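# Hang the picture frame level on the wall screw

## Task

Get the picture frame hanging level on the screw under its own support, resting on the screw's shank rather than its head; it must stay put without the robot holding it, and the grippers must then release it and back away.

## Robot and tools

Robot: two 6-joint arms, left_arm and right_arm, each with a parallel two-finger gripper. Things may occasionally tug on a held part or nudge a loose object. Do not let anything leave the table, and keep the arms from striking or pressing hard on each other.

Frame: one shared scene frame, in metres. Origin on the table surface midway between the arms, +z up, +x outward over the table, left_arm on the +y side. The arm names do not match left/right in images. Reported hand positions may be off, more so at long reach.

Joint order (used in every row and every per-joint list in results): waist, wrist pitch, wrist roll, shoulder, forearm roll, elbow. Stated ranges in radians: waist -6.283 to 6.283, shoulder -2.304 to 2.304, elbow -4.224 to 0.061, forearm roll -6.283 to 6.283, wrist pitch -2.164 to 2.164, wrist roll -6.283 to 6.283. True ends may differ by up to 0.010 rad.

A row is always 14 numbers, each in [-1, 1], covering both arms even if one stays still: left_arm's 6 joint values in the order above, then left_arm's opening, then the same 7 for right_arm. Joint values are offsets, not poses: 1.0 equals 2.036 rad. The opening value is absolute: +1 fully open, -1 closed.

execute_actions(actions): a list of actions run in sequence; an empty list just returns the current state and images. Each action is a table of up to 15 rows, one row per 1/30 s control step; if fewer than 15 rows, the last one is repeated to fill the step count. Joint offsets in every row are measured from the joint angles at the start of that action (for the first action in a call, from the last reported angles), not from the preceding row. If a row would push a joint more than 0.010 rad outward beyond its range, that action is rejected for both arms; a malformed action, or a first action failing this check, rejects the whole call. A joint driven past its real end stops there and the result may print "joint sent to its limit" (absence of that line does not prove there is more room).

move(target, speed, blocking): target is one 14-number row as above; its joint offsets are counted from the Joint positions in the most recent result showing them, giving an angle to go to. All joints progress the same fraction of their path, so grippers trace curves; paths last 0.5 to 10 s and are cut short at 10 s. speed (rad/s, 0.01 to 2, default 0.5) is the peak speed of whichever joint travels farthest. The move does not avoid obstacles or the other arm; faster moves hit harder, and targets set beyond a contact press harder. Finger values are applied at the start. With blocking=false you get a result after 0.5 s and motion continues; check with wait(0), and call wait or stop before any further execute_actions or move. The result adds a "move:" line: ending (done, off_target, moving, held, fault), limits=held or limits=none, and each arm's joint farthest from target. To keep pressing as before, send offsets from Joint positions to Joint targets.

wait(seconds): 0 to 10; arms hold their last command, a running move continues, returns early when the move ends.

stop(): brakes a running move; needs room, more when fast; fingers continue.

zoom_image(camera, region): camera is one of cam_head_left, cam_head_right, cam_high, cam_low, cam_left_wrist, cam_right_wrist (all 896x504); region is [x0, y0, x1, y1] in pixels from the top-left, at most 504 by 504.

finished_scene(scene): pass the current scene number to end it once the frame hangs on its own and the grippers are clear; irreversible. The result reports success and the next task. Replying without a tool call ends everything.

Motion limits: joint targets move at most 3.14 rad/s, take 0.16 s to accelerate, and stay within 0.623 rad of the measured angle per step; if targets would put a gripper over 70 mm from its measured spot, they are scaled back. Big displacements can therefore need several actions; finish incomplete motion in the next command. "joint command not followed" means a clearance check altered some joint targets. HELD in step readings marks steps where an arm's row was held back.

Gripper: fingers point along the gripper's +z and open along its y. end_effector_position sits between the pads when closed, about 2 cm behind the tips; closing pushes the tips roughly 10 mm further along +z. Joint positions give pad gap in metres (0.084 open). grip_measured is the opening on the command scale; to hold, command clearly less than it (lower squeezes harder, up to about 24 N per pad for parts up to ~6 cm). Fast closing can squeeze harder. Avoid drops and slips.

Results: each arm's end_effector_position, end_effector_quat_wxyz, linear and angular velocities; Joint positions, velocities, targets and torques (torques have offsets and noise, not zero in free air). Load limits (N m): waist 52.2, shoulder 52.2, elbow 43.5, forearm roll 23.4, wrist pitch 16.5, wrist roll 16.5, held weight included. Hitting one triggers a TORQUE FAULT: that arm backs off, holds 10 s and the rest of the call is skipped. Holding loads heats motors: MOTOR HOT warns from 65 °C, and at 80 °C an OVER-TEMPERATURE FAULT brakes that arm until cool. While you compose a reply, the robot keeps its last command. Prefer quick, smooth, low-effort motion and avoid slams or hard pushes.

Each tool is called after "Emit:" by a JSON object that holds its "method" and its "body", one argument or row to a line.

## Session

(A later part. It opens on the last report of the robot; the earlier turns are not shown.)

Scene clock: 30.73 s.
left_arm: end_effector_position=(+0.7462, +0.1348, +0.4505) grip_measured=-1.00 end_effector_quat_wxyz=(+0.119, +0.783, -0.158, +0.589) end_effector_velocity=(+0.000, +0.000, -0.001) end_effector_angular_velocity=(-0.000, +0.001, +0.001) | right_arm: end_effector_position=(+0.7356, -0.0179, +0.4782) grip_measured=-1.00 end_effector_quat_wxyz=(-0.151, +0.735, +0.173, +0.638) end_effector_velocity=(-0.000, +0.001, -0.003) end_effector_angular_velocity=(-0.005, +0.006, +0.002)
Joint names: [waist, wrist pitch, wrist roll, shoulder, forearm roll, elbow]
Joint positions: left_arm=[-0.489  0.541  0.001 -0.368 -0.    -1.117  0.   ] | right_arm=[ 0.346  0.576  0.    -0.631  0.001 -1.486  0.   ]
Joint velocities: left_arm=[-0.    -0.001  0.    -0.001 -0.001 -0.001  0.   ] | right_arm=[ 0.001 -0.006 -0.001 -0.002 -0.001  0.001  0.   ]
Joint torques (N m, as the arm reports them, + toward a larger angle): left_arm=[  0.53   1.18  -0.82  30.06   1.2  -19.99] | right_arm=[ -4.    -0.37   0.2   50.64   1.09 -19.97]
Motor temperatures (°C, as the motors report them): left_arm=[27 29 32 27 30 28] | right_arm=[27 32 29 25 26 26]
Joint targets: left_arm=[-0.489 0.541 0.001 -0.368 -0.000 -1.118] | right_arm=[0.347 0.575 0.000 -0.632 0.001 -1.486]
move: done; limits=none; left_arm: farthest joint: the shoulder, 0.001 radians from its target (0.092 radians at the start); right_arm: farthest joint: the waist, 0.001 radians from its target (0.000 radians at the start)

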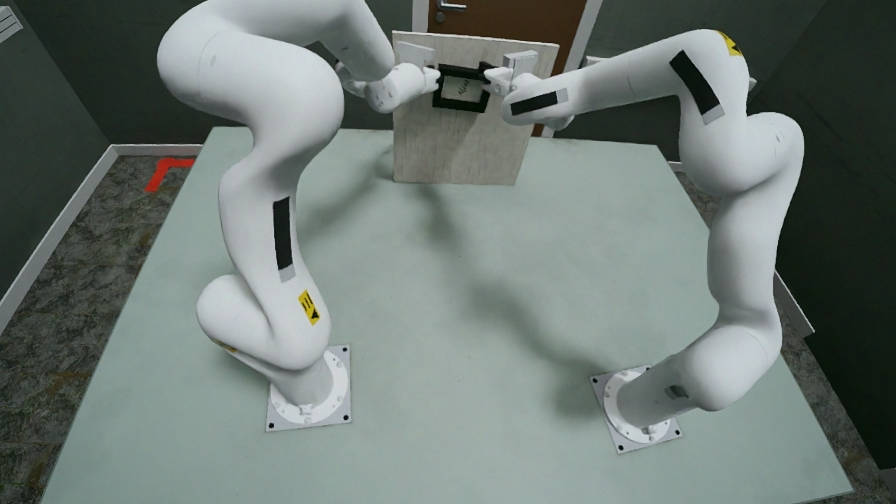

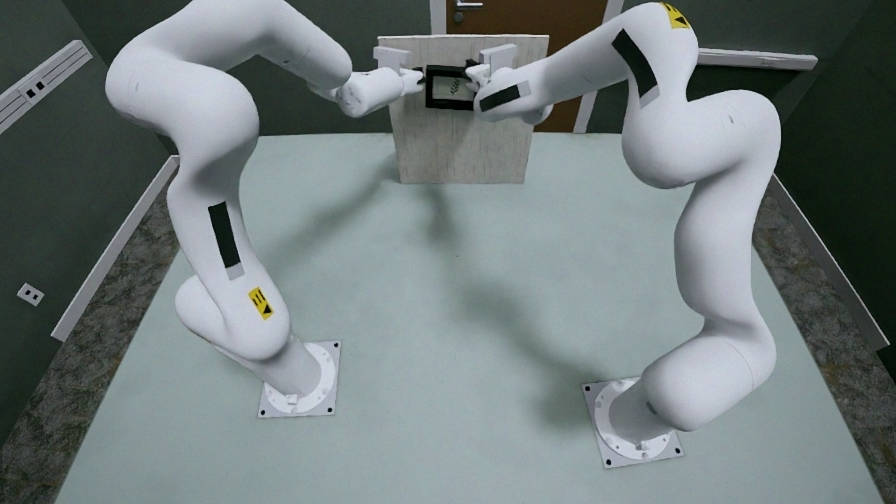

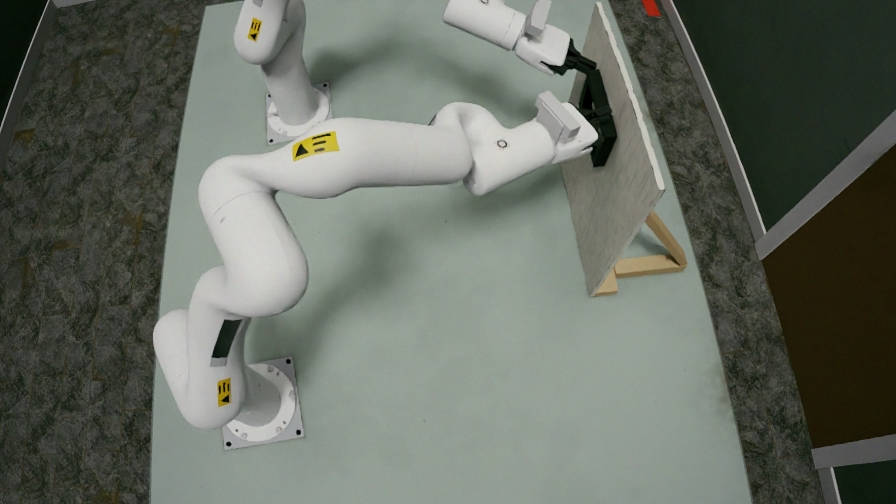

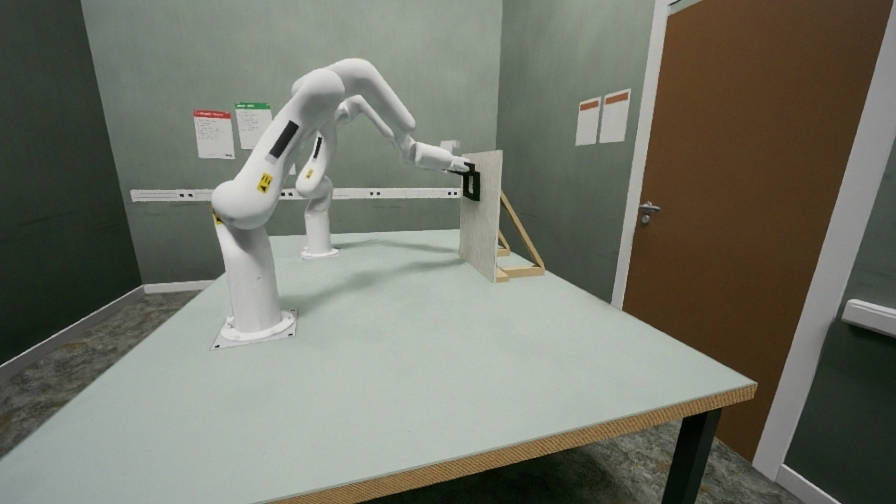

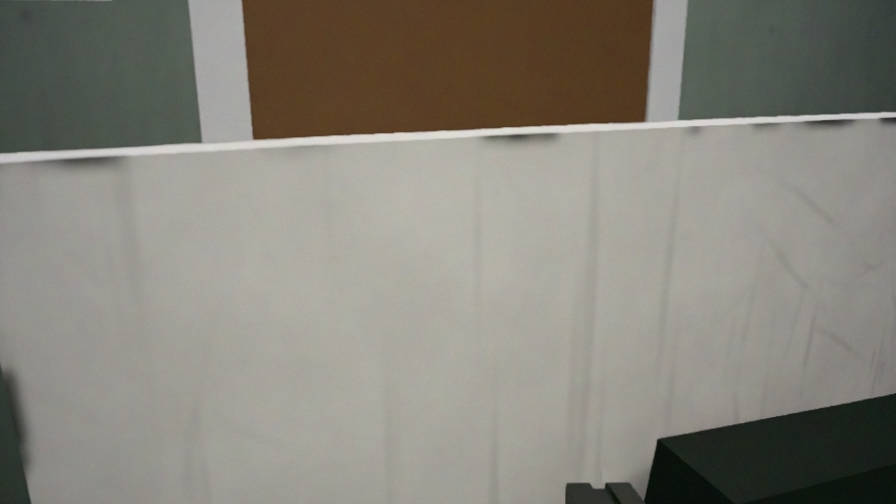

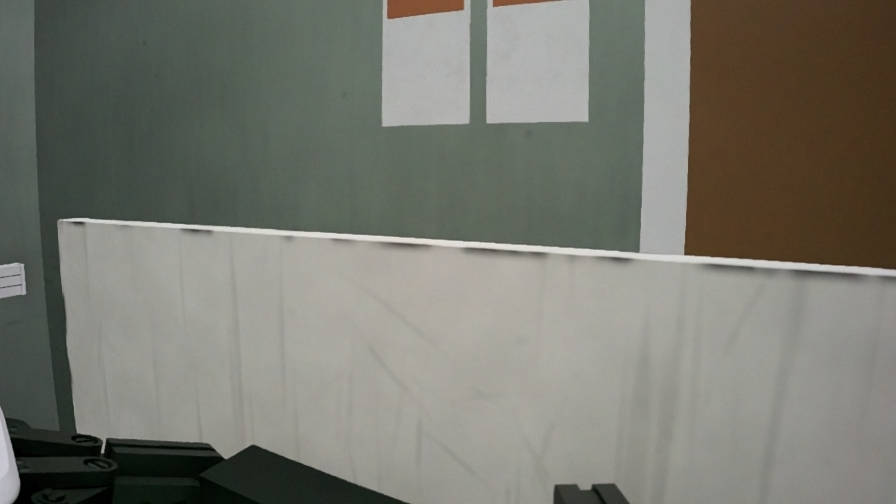

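Level now, left tip beside the top-left corner. Push toward −y about 2 cm.

Emit:
{"method": "move", "body": {
  "target": [-0.016,-0.003,0,-0.008,0,-0.011,-1, 0,0,0,0,0,0,-1],
  "speed": 0.1
}}

Emit:
{"method": "zoom_image", "body": {
  "camera": "cam_head_right",
  "region": [340, 30, 560, 190]
}}

Scene clock: 31.70 s.
left_arm: end_effector_position=(+0.7430, +0.1097, +0.4510) grip_measured=-1.00 end_effector_quat_wxyz=(+0.128, +0.780, -0.171, +0.588) end_effector_velocity=(-0.001, +0.000, -0.003) end_effector_angular_velocity=(+0.002, +0.006, -0.000) | right_arm: end_effector_position=(+0.7357, -0.0179, +0.4787) grip_measured=-1.00 end_effector_quat_wxyz=(-0.151, +0.734, +0.173, +0.639) end_effector_velocity=(+0.000, +0.000, +0.003) end_effector_angular_velocity=(+0.002, -0.004, -0.000)
Joint names: [waist, wrist pitch, wrist roll, shoulder, forearm roll, elbow]
Joint positions: left_arm=[-0.52   0.535  0.    -0.384 -0.001 -1.14   0.   ] | right_arm=[ 0.346  0.576  0.    -0.631  0.001 -1.486  0.   ]
Joint velocities: left_arm=[-0.001 -0.003  0.    -0.001 -0.001  0.003  0.   ] | right_arm=[ 0.     0.001  0.     0.001  0.    -0.003  0.   ]
Joint torques (N m, as the arm reports them, + toward a larger angle): left_arm=[-22.09   1.47  -0.77  26.82   3.99 -22.6 ] | right_arm=[ -3.49  -2.12   0.14  41.89   1.25 -14.64]
Motor temperatures (°C, as the motors report them): left_arm=[27 29 32 27 30 28] | right_arm=[27 32 29 25 26 26]
Joint targets: left_arm=[-0.521 0.535 0.001 -0.384 -0.000 -1.140] | right_arm=[0.346 0.576 0.000 -0.631 0.001 -1.486]
move: done; limits=none; left_arm: farthest joint: the waist, 0.001 radians from its target (0.033 radians at the start); right_arm: farthest joint: the waist, 0.000 radians from its target (0.000 radians at the start)

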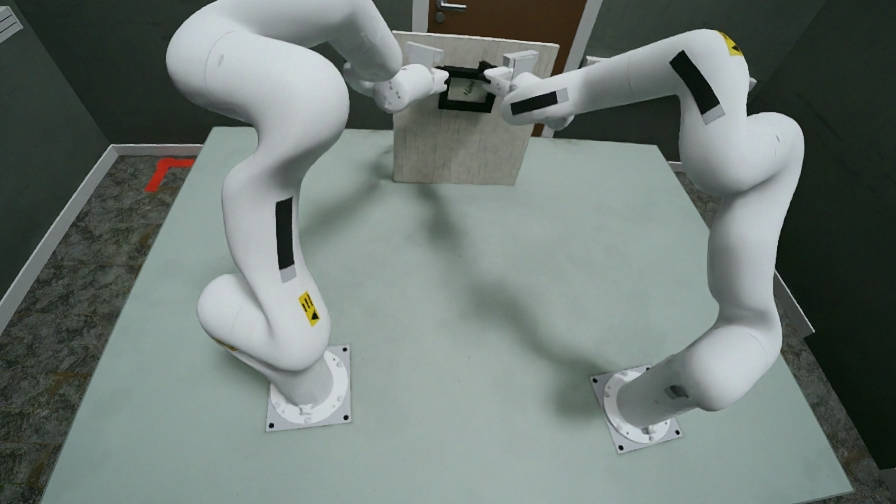

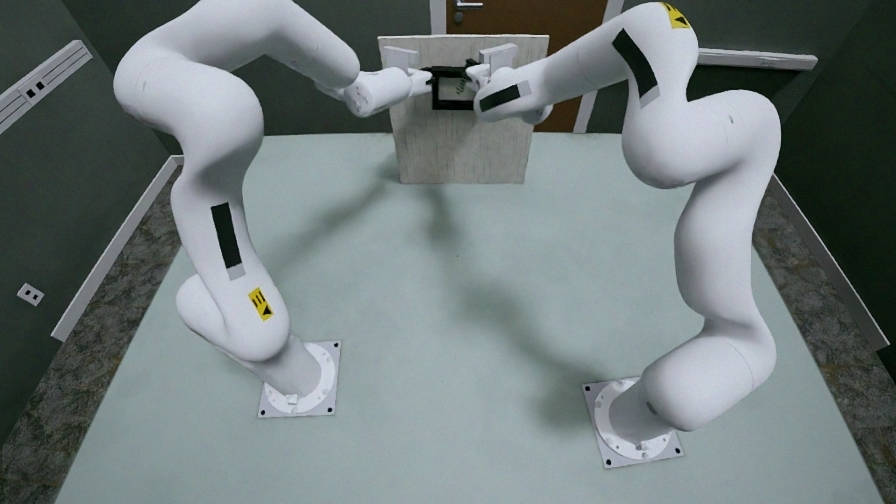

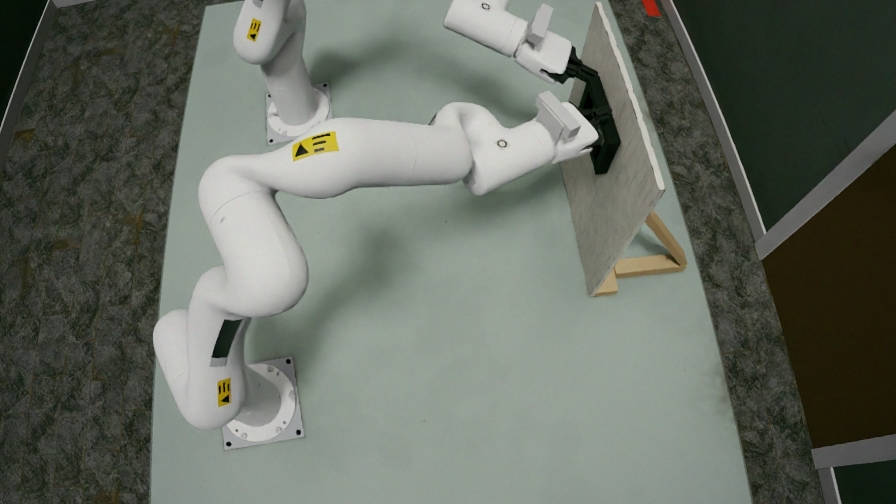

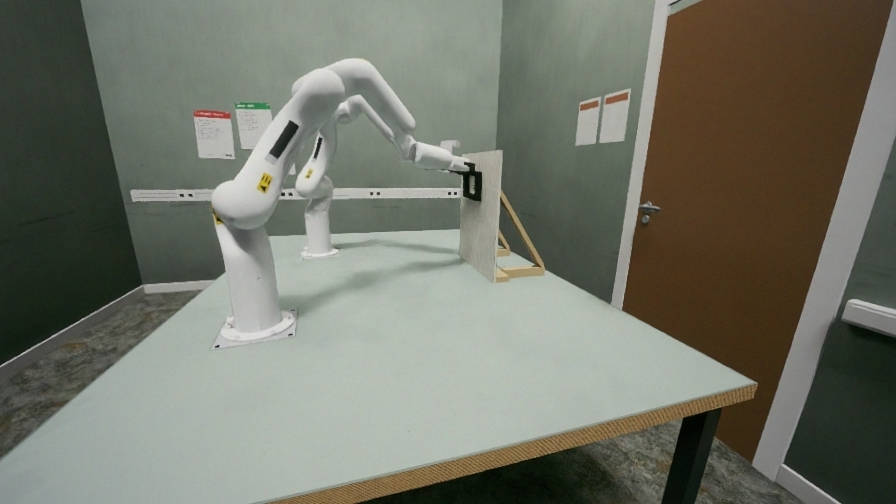

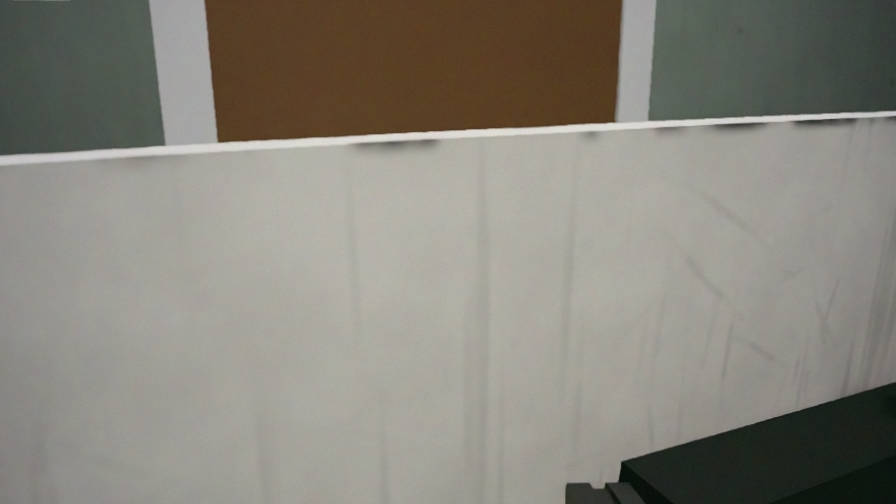

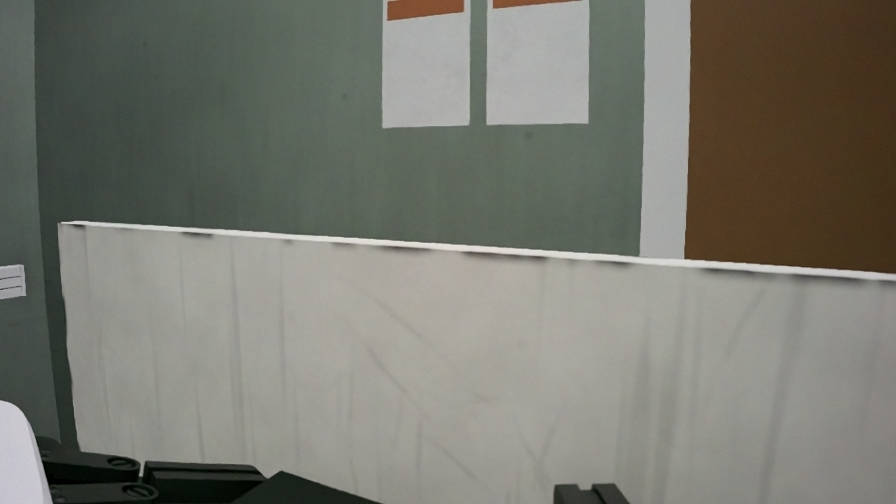

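Region (340, 30, 560, 190) of cam_head_right's 896x504 image, scaled by 2.291, with more detail than that image has; it fills the top 367 rows of this view, and the rest is white.

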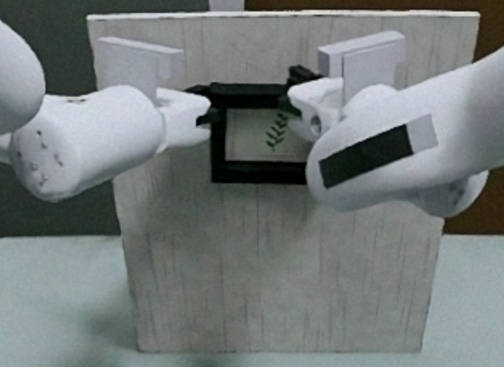

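It slid ~2 cm. Release both and check.

Emit:
{"method": "move", "body": {
  "target": [0.025,0.01,0,0.03,0,0.045,-1, 0,0.08,0,0,0,0,-1],
  "speed": 0.2
}}

Emit:
{"method": "wait", "body": {
  "seconds": 2
}}

Emit:
{"method": "zoom_image", "body": {
  "camera": "cam_head_right",
  "region": [340, 30, 560, 190]
}}

Scene clock: 33.10 s.
left_arm: end_effector_position=(+0.7313, +0.1571, +0.4447) grip_measured=-1.00 end_effector_quat_wxyz=(+0.113, +0.787, -0.151, +0.587) end_effector_velocity=(-0.000, -0.000, +0.000) end_effector_angular_velocity=(+0.000, -0.001, -0.001) | right_arm: end_effector_position=(+0.7377, -0.0169, +0.5183) grip_measured=-1.00 end_effector_quat_wxyz=(-0.165, +0.680, +0.160, +0.696) end_effector_velocity=(+0.000, -0.000, +0.000) end_effector_angular_velocity=(-0.001, -0.001, -0.000)
Joint names: [waist, wrist pitch, wrist roll, shoulder, forearm roll, elbow]
Joint positions: left_arm=[-0.469  0.556  0.    -0.323 -0.001 -1.048  0.   ] | right_arm=[ 0.346  0.739  0.    -0.631  0.001 -1.486  0.   ]
Joint velocities: left_arm=[-0.     0.    -0.     0.001  0.002  0.     0.   ] | right_arm=[-0.    -0.    -0.001 -0.001 -0.    -0.001  0.   ]
Joint torques (N m, as the arm reports them, + toward a larger angle): left_arm=[  1.07   1.16  -0.75  29.39   1.11 -20.22] | right_arm=[ -6.03   1.45   0.12  59.89   1.65 -25.19]
Motor temperatures (°C, as the motors report them): left_arm=[27 29 32 27 30 28] | right_arm=[27 32 29 25 26 26]
Joint targets: left_arm=[-0.469 0.556 0.000 -0.323 -0.001 -1.048] | right_arm=[0.346 0.739 0.000 -0.631 0.001 -1.486]
move: done; limits=none; left_arm: farthest joint: the waist, 0.000 radians from its target (0.051 radians at the start); right_arm: farthest joint: the waist, 0.000 radians from its target (0.000 radians at the start)

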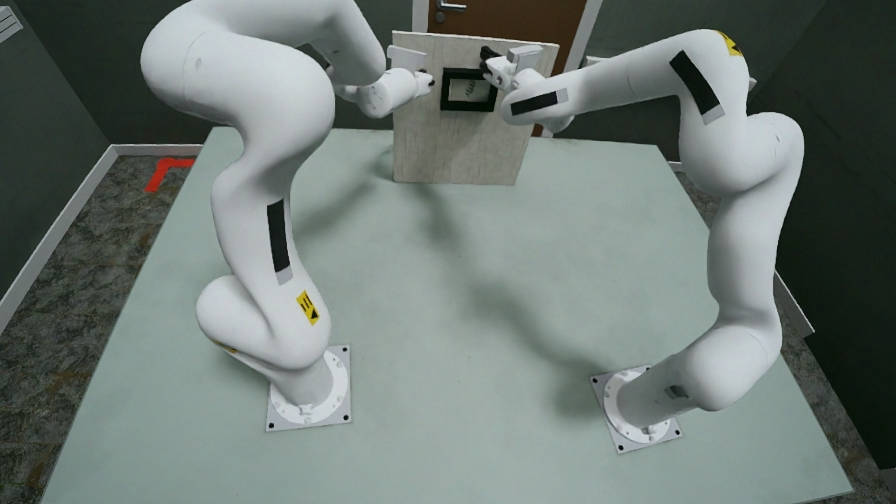

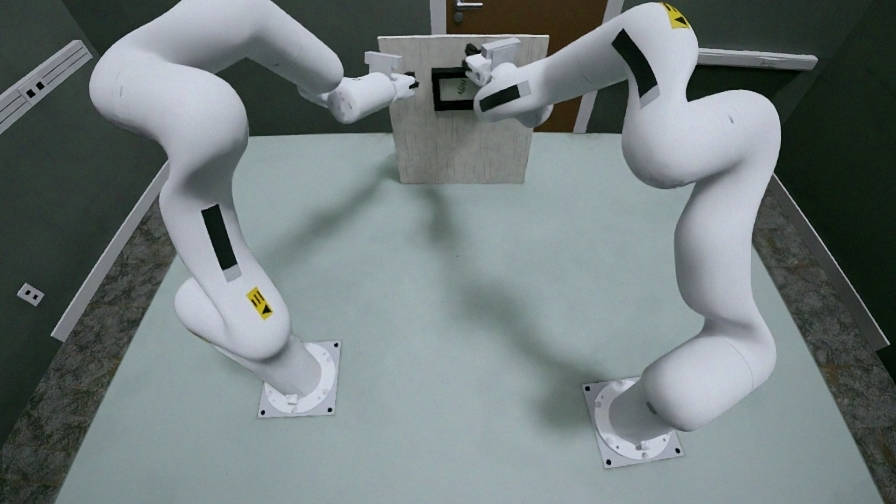

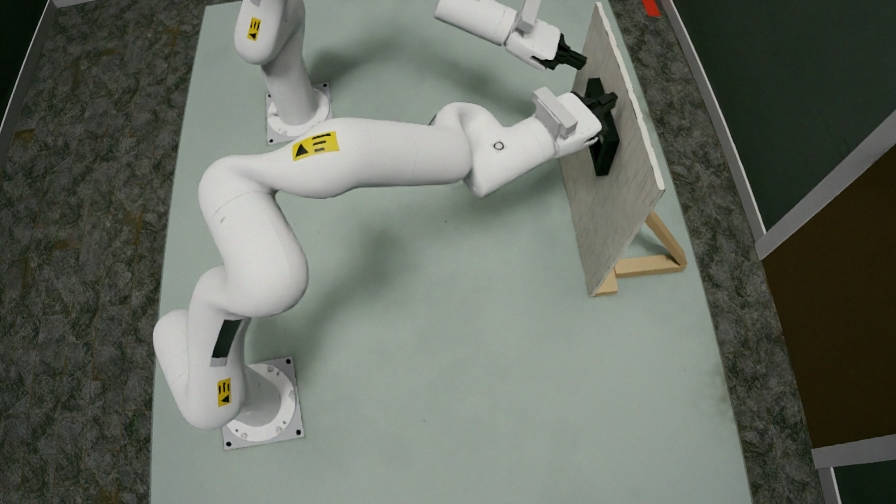

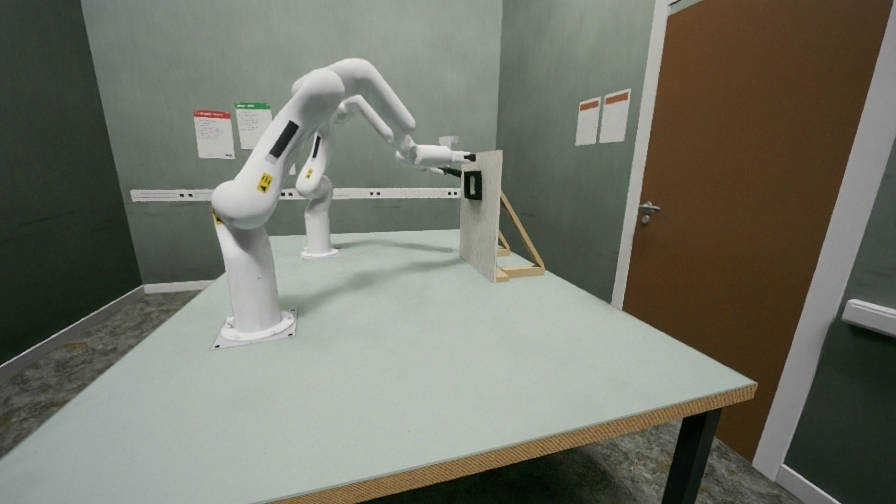

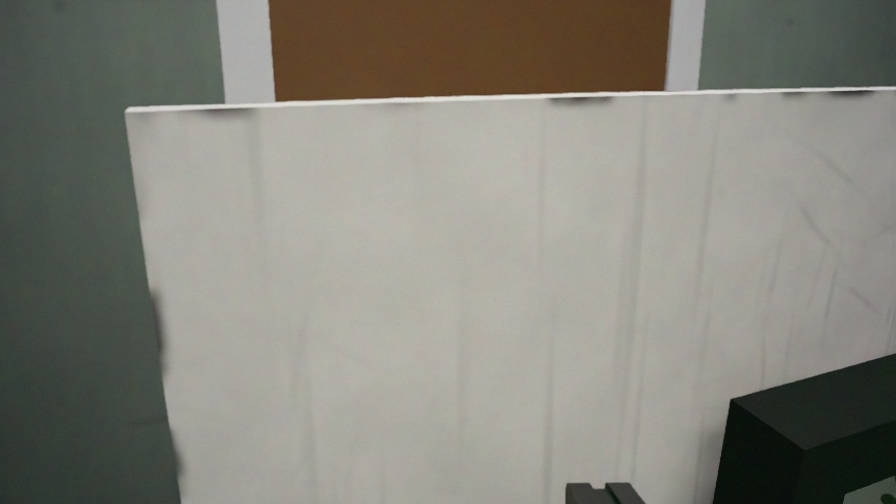

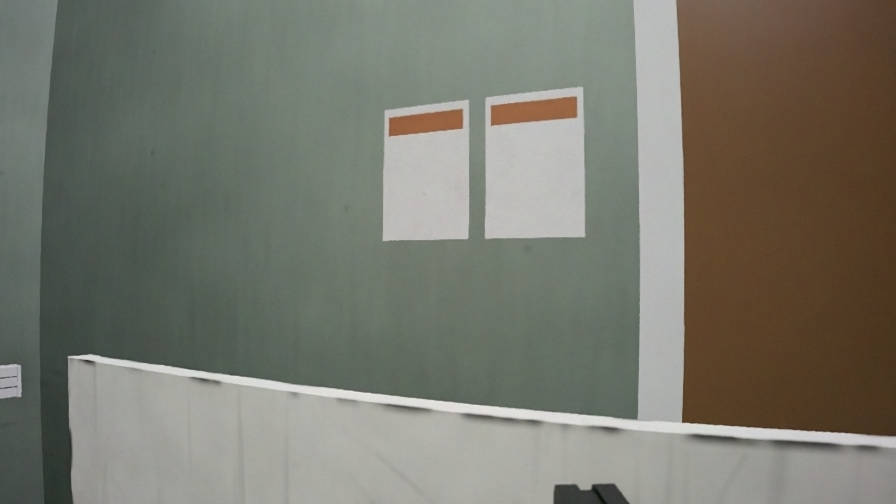

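Scene clock: 35.10 s.
left_arm: end_effector_position=(+0.7313, +0.1572, +0.4447) grip_measured=-1.00 end_effector_quat_wxyz=(+0.113, +0.787, -0.151, +0.587) end_effector_velocity=(-0.000, -0.000, +0.000) end_effector_angular_velocity=(-0.000, -0.000, -0.001) | right_arm: end_effector_position=(+0.7377, -0.0169, +0.5184) grip_measured=-1.00 end_effector_quat_wxyz=(-0.165, +0.680, +0.160, +0.696) end_effector_velocity=(+0.001, -0.001, +0.000) end_effector_angular_velocity=(-0.001, -0.002, -0.001)
Joint names: [waist, wrist pitch, wrist roll, shoulder, forearm roll, elbow]
Joint positions: left_arm=[-0.469  0.556  0.    -0.323 -0.001 -1.048  0.   ] | right_arm=[ 0.346  0.739  0.    -0.631  0.001 -1.486  0.   ]
Joint velocities: left_arm=[-0.    -0.    -0.001  0.001  0.001  0.     0.   ] | right_arm=[-0.001 -0.    -0.002 -0.    -0.    -0.001  0.   ]
Joint torques (N m, as the arm reports them, + toward a larger angle): left_arm=[  0.81   1.11  -0.82  29.12   1.25 -20.27] | right_arm=[ -6.02   1.34   0.13  60.23   1.9  -25.04]
Motor temperatures (°C, as the motors report them): left_arm=[27 29 32 27 30 28] | right_arm=[27 32 29 25 26 26]
Joint targets: left_arm=[-0.469 0.556 0.000 -0.323 -0.001 -1.048] | right_arm=[0.346 0.739 0.000 -0.631 0.001 -1.486]
wait: 2.00 s; at rest by 0.17 s

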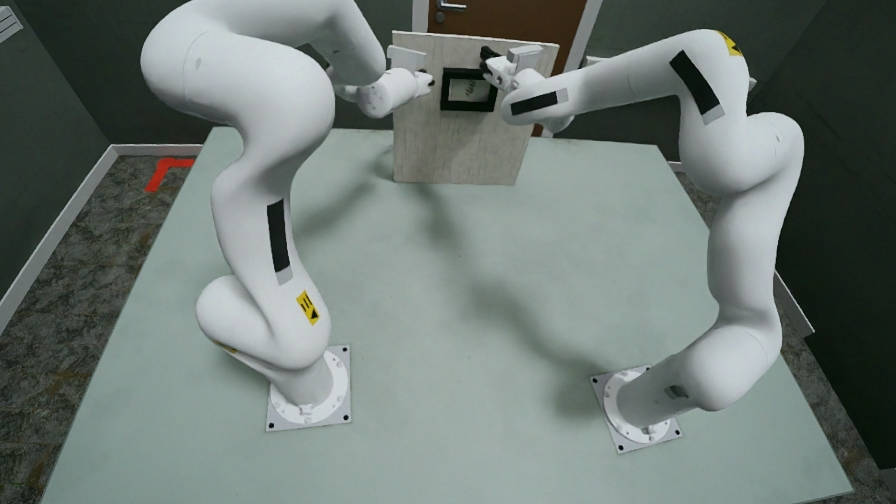

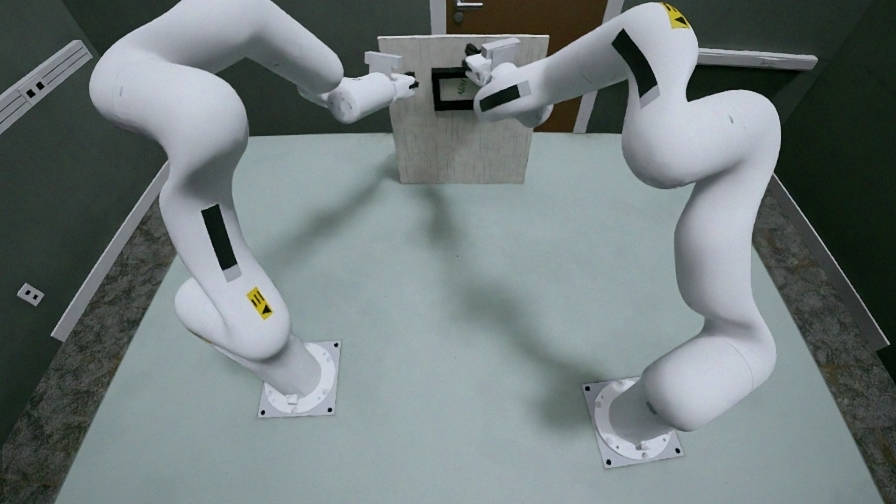

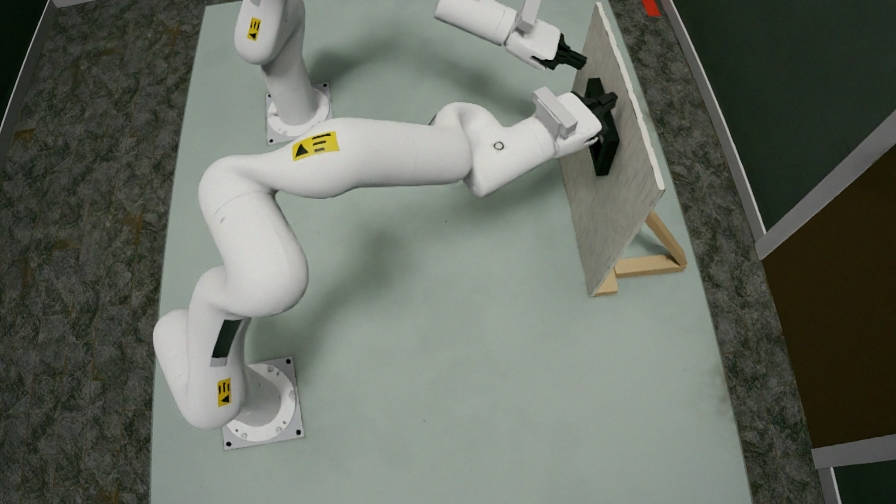

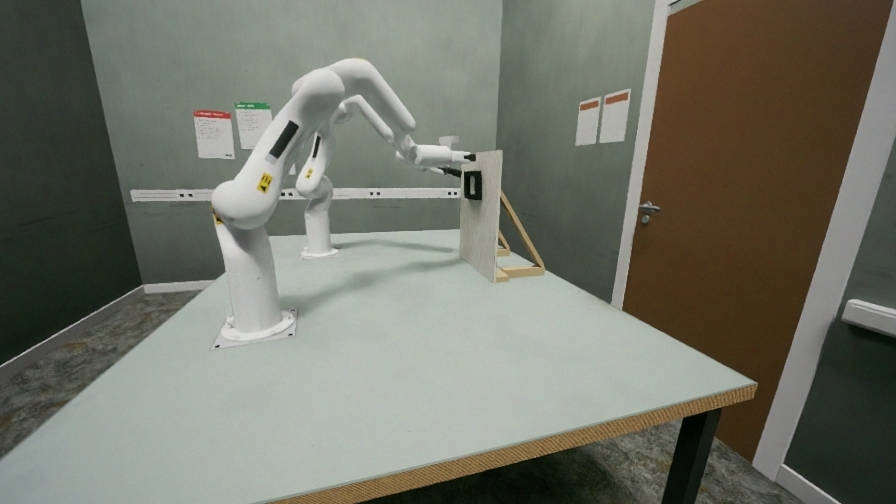

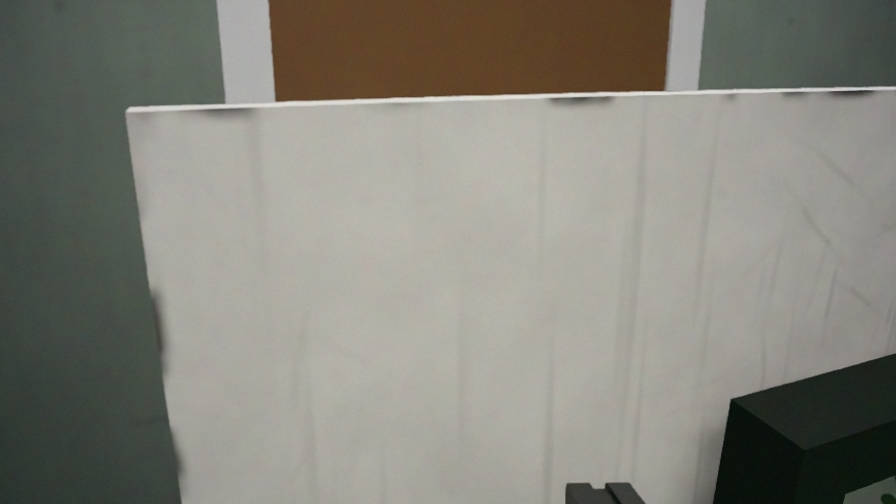

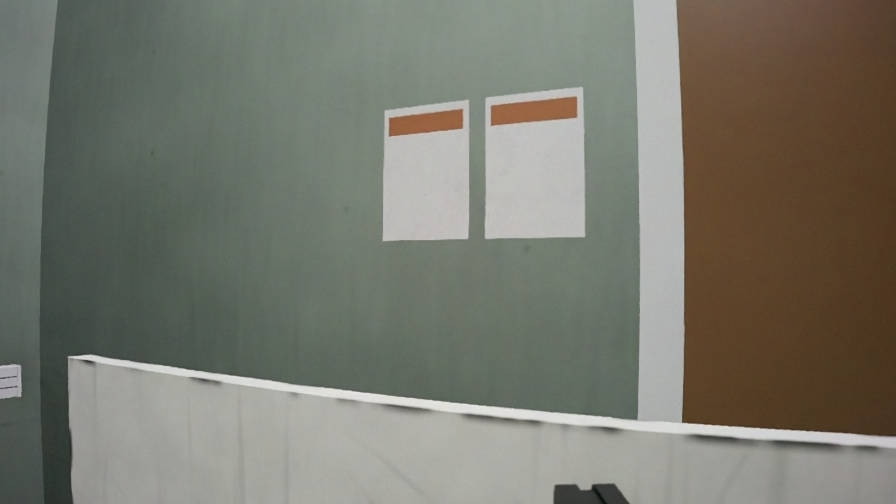

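Region (340, 30, 560, 190) of cam_head_right's 896x504 image, scaled by 2.291, with more detail than that image has; it fills the top 367 rows of this view, and the rest is white.

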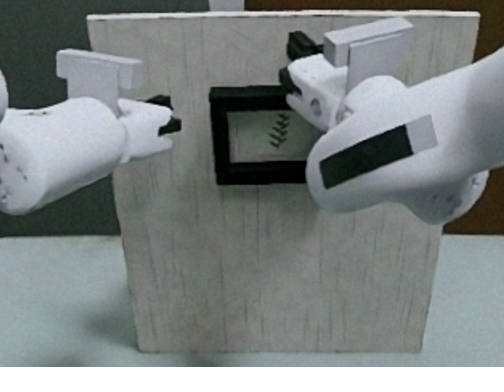

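Emit:
{"method": "move", "body": {
  "target": [0,0.05,0,0.12,0,0.17,-1, -0.17,0.113,0,0.31,0,0.435,-1],
  "speed": 0.5
}}

Scene clock: 38.30 s.
left_arm: end_effector_position=(+0.6223, +0.2007, +0.4247) grip_measured=-1.00 end_effector_quat_wxyz=(+0.113, +0.787, -0.151, +0.587) end_effector_velocity=(-0.000, -0.000, -0.001) end_effector_angular_velocity=(+0.001, +0.001, -0.001) | right_arm: end_effector_position=(+0.5428, -0.3454, +0.4873) grip_measured=-1.00 end_effector_quat_wxyz=(-0.042, +0.706, +0.041, +0.706) end_effector_velocity=(-0.000, -0.001, +0.000) end_effector_angular_velocity=(-0.001, -0.001, -0.002)
Joint names: [waist, wrist pitch, wrist roll, shoulder, forearm roll, elbow]
Joint positions: left_arm=[-0.469  0.658  0.    -0.079 -0.001 -0.702  0.   ] | right_arm=[ 0.001  0.969  0.    -0.001  0.001 -0.601  0.   ]
Joint velocities: left_arm=[-0.    -0.     0.    -0.     0.001  0.001  0.   ] | right_arm=[-0.001 -0.    -0.002  0.001  0.001  0.     0.   ]
Joint torques (N m, as the arm reports them, + toward a larger angle): left_arm=[  1.1    1.11  -0.78  21.93   1.25 -19.21] | right_arm=[ -7.11   1.36   0.12  27.68   1.32 -22.65]
Motor temperatures (°C, as the motors report them): left_arm=[27 29 32 27 30 28] | right_arm=[27 32 29 25 26 26]
Joint targets: left_arm=[-0.469 0.658 0.000 -0.079 -0.001 -0.702] | right_arm=[0.000 0.969 0.000 -0.000 0.001 -0.601]
move: done; limits=none; left_arm: farthest joint: the waist, 0.000 radians from its target (0.000 radians at the start); right_arm: farthest joint: the waist, 0.001 radians from its target (0.347 radians at the start)

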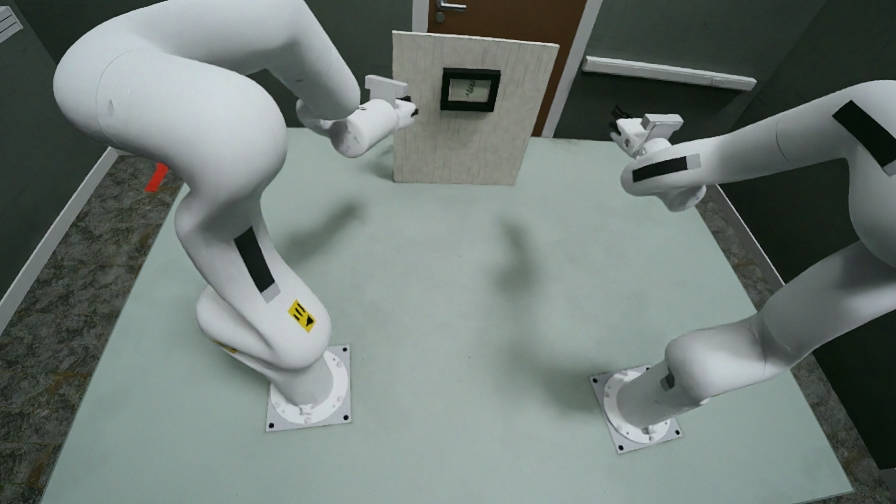

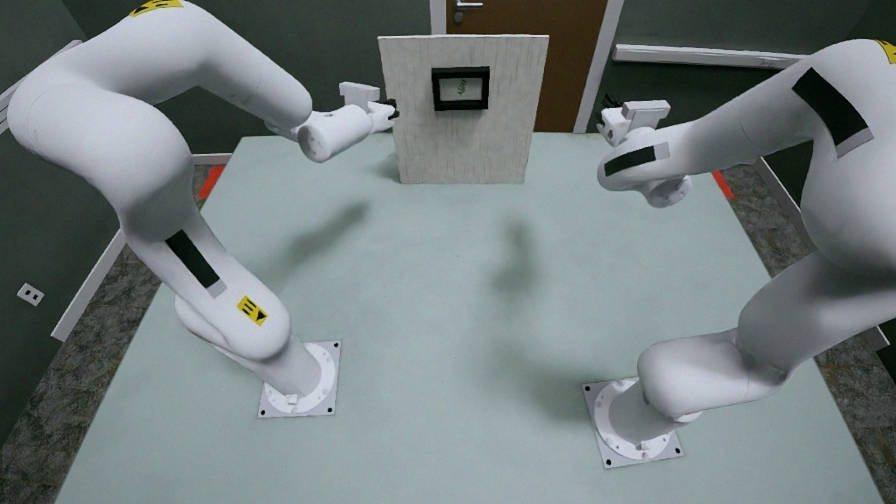

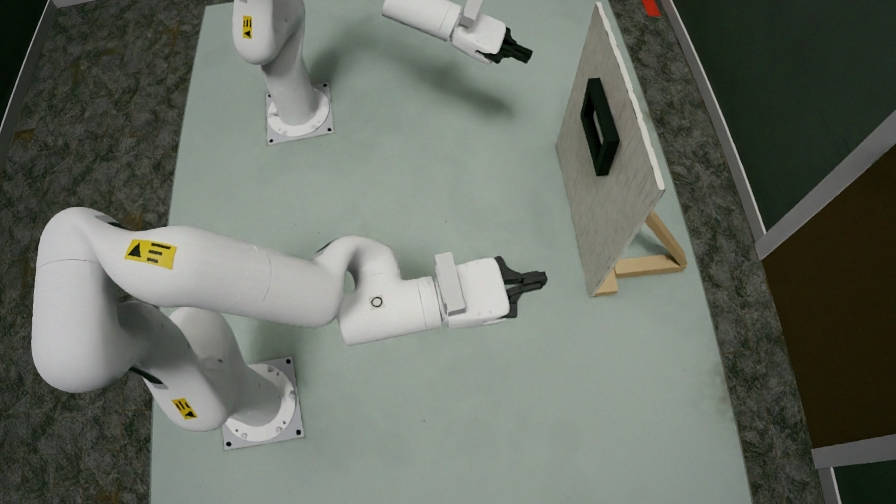

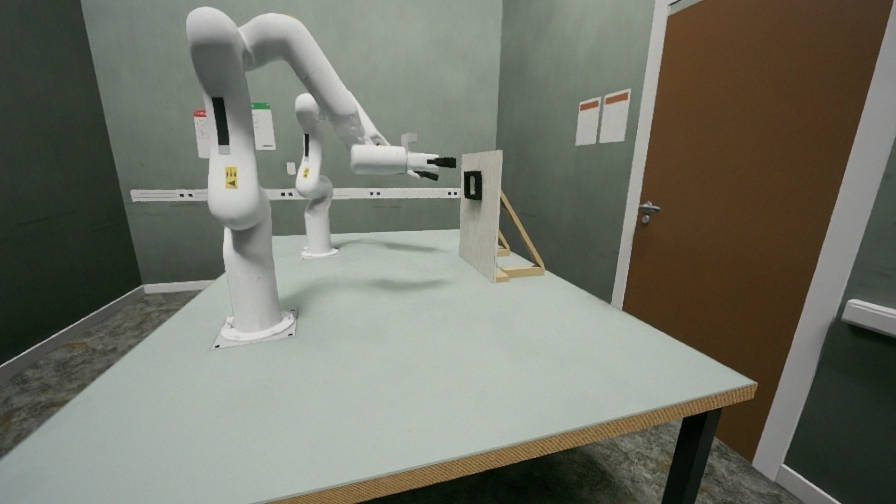

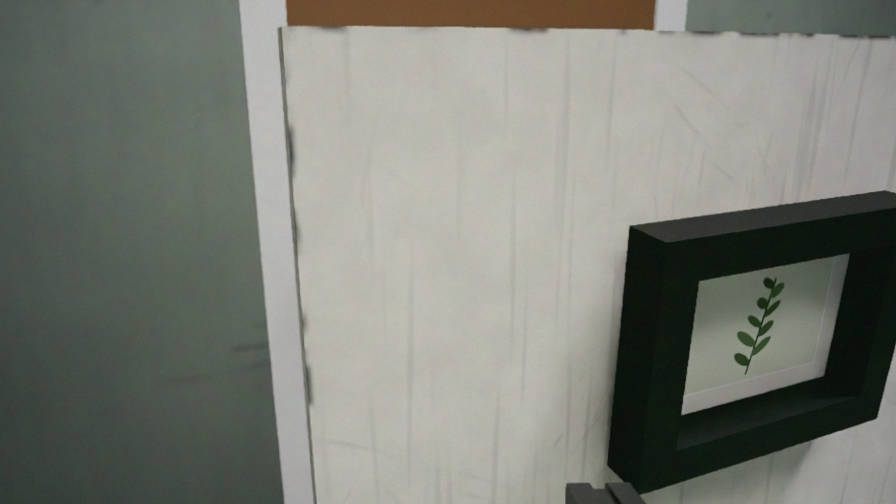

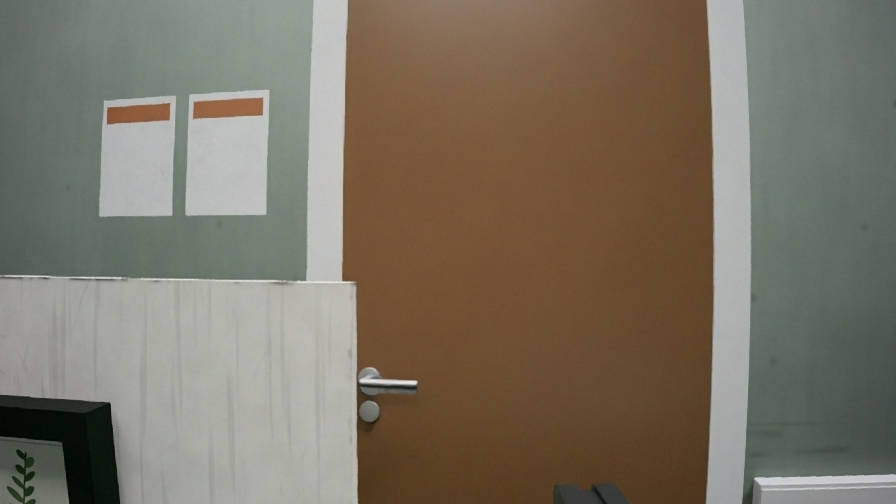

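Emit:
{"method": "zoom_image", "body": {
  "camera": "cam_head_right",
  "region": [340, 30, 560, 190]
}}

Region (340, 30, 560, 190) of cam_head_right's 896x504 image, scaled by 2.291, with more detail than that image has; it fills the top 367 rows of this view, and the rest is white.

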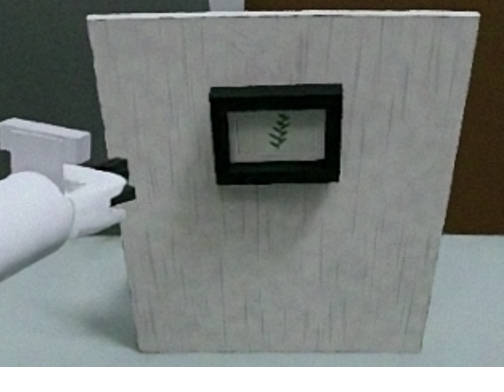

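Roughly level.

Emit:
{"method": "finished_scene", "body": {
  "scene": 1
}}

The scene is finished: the task was done.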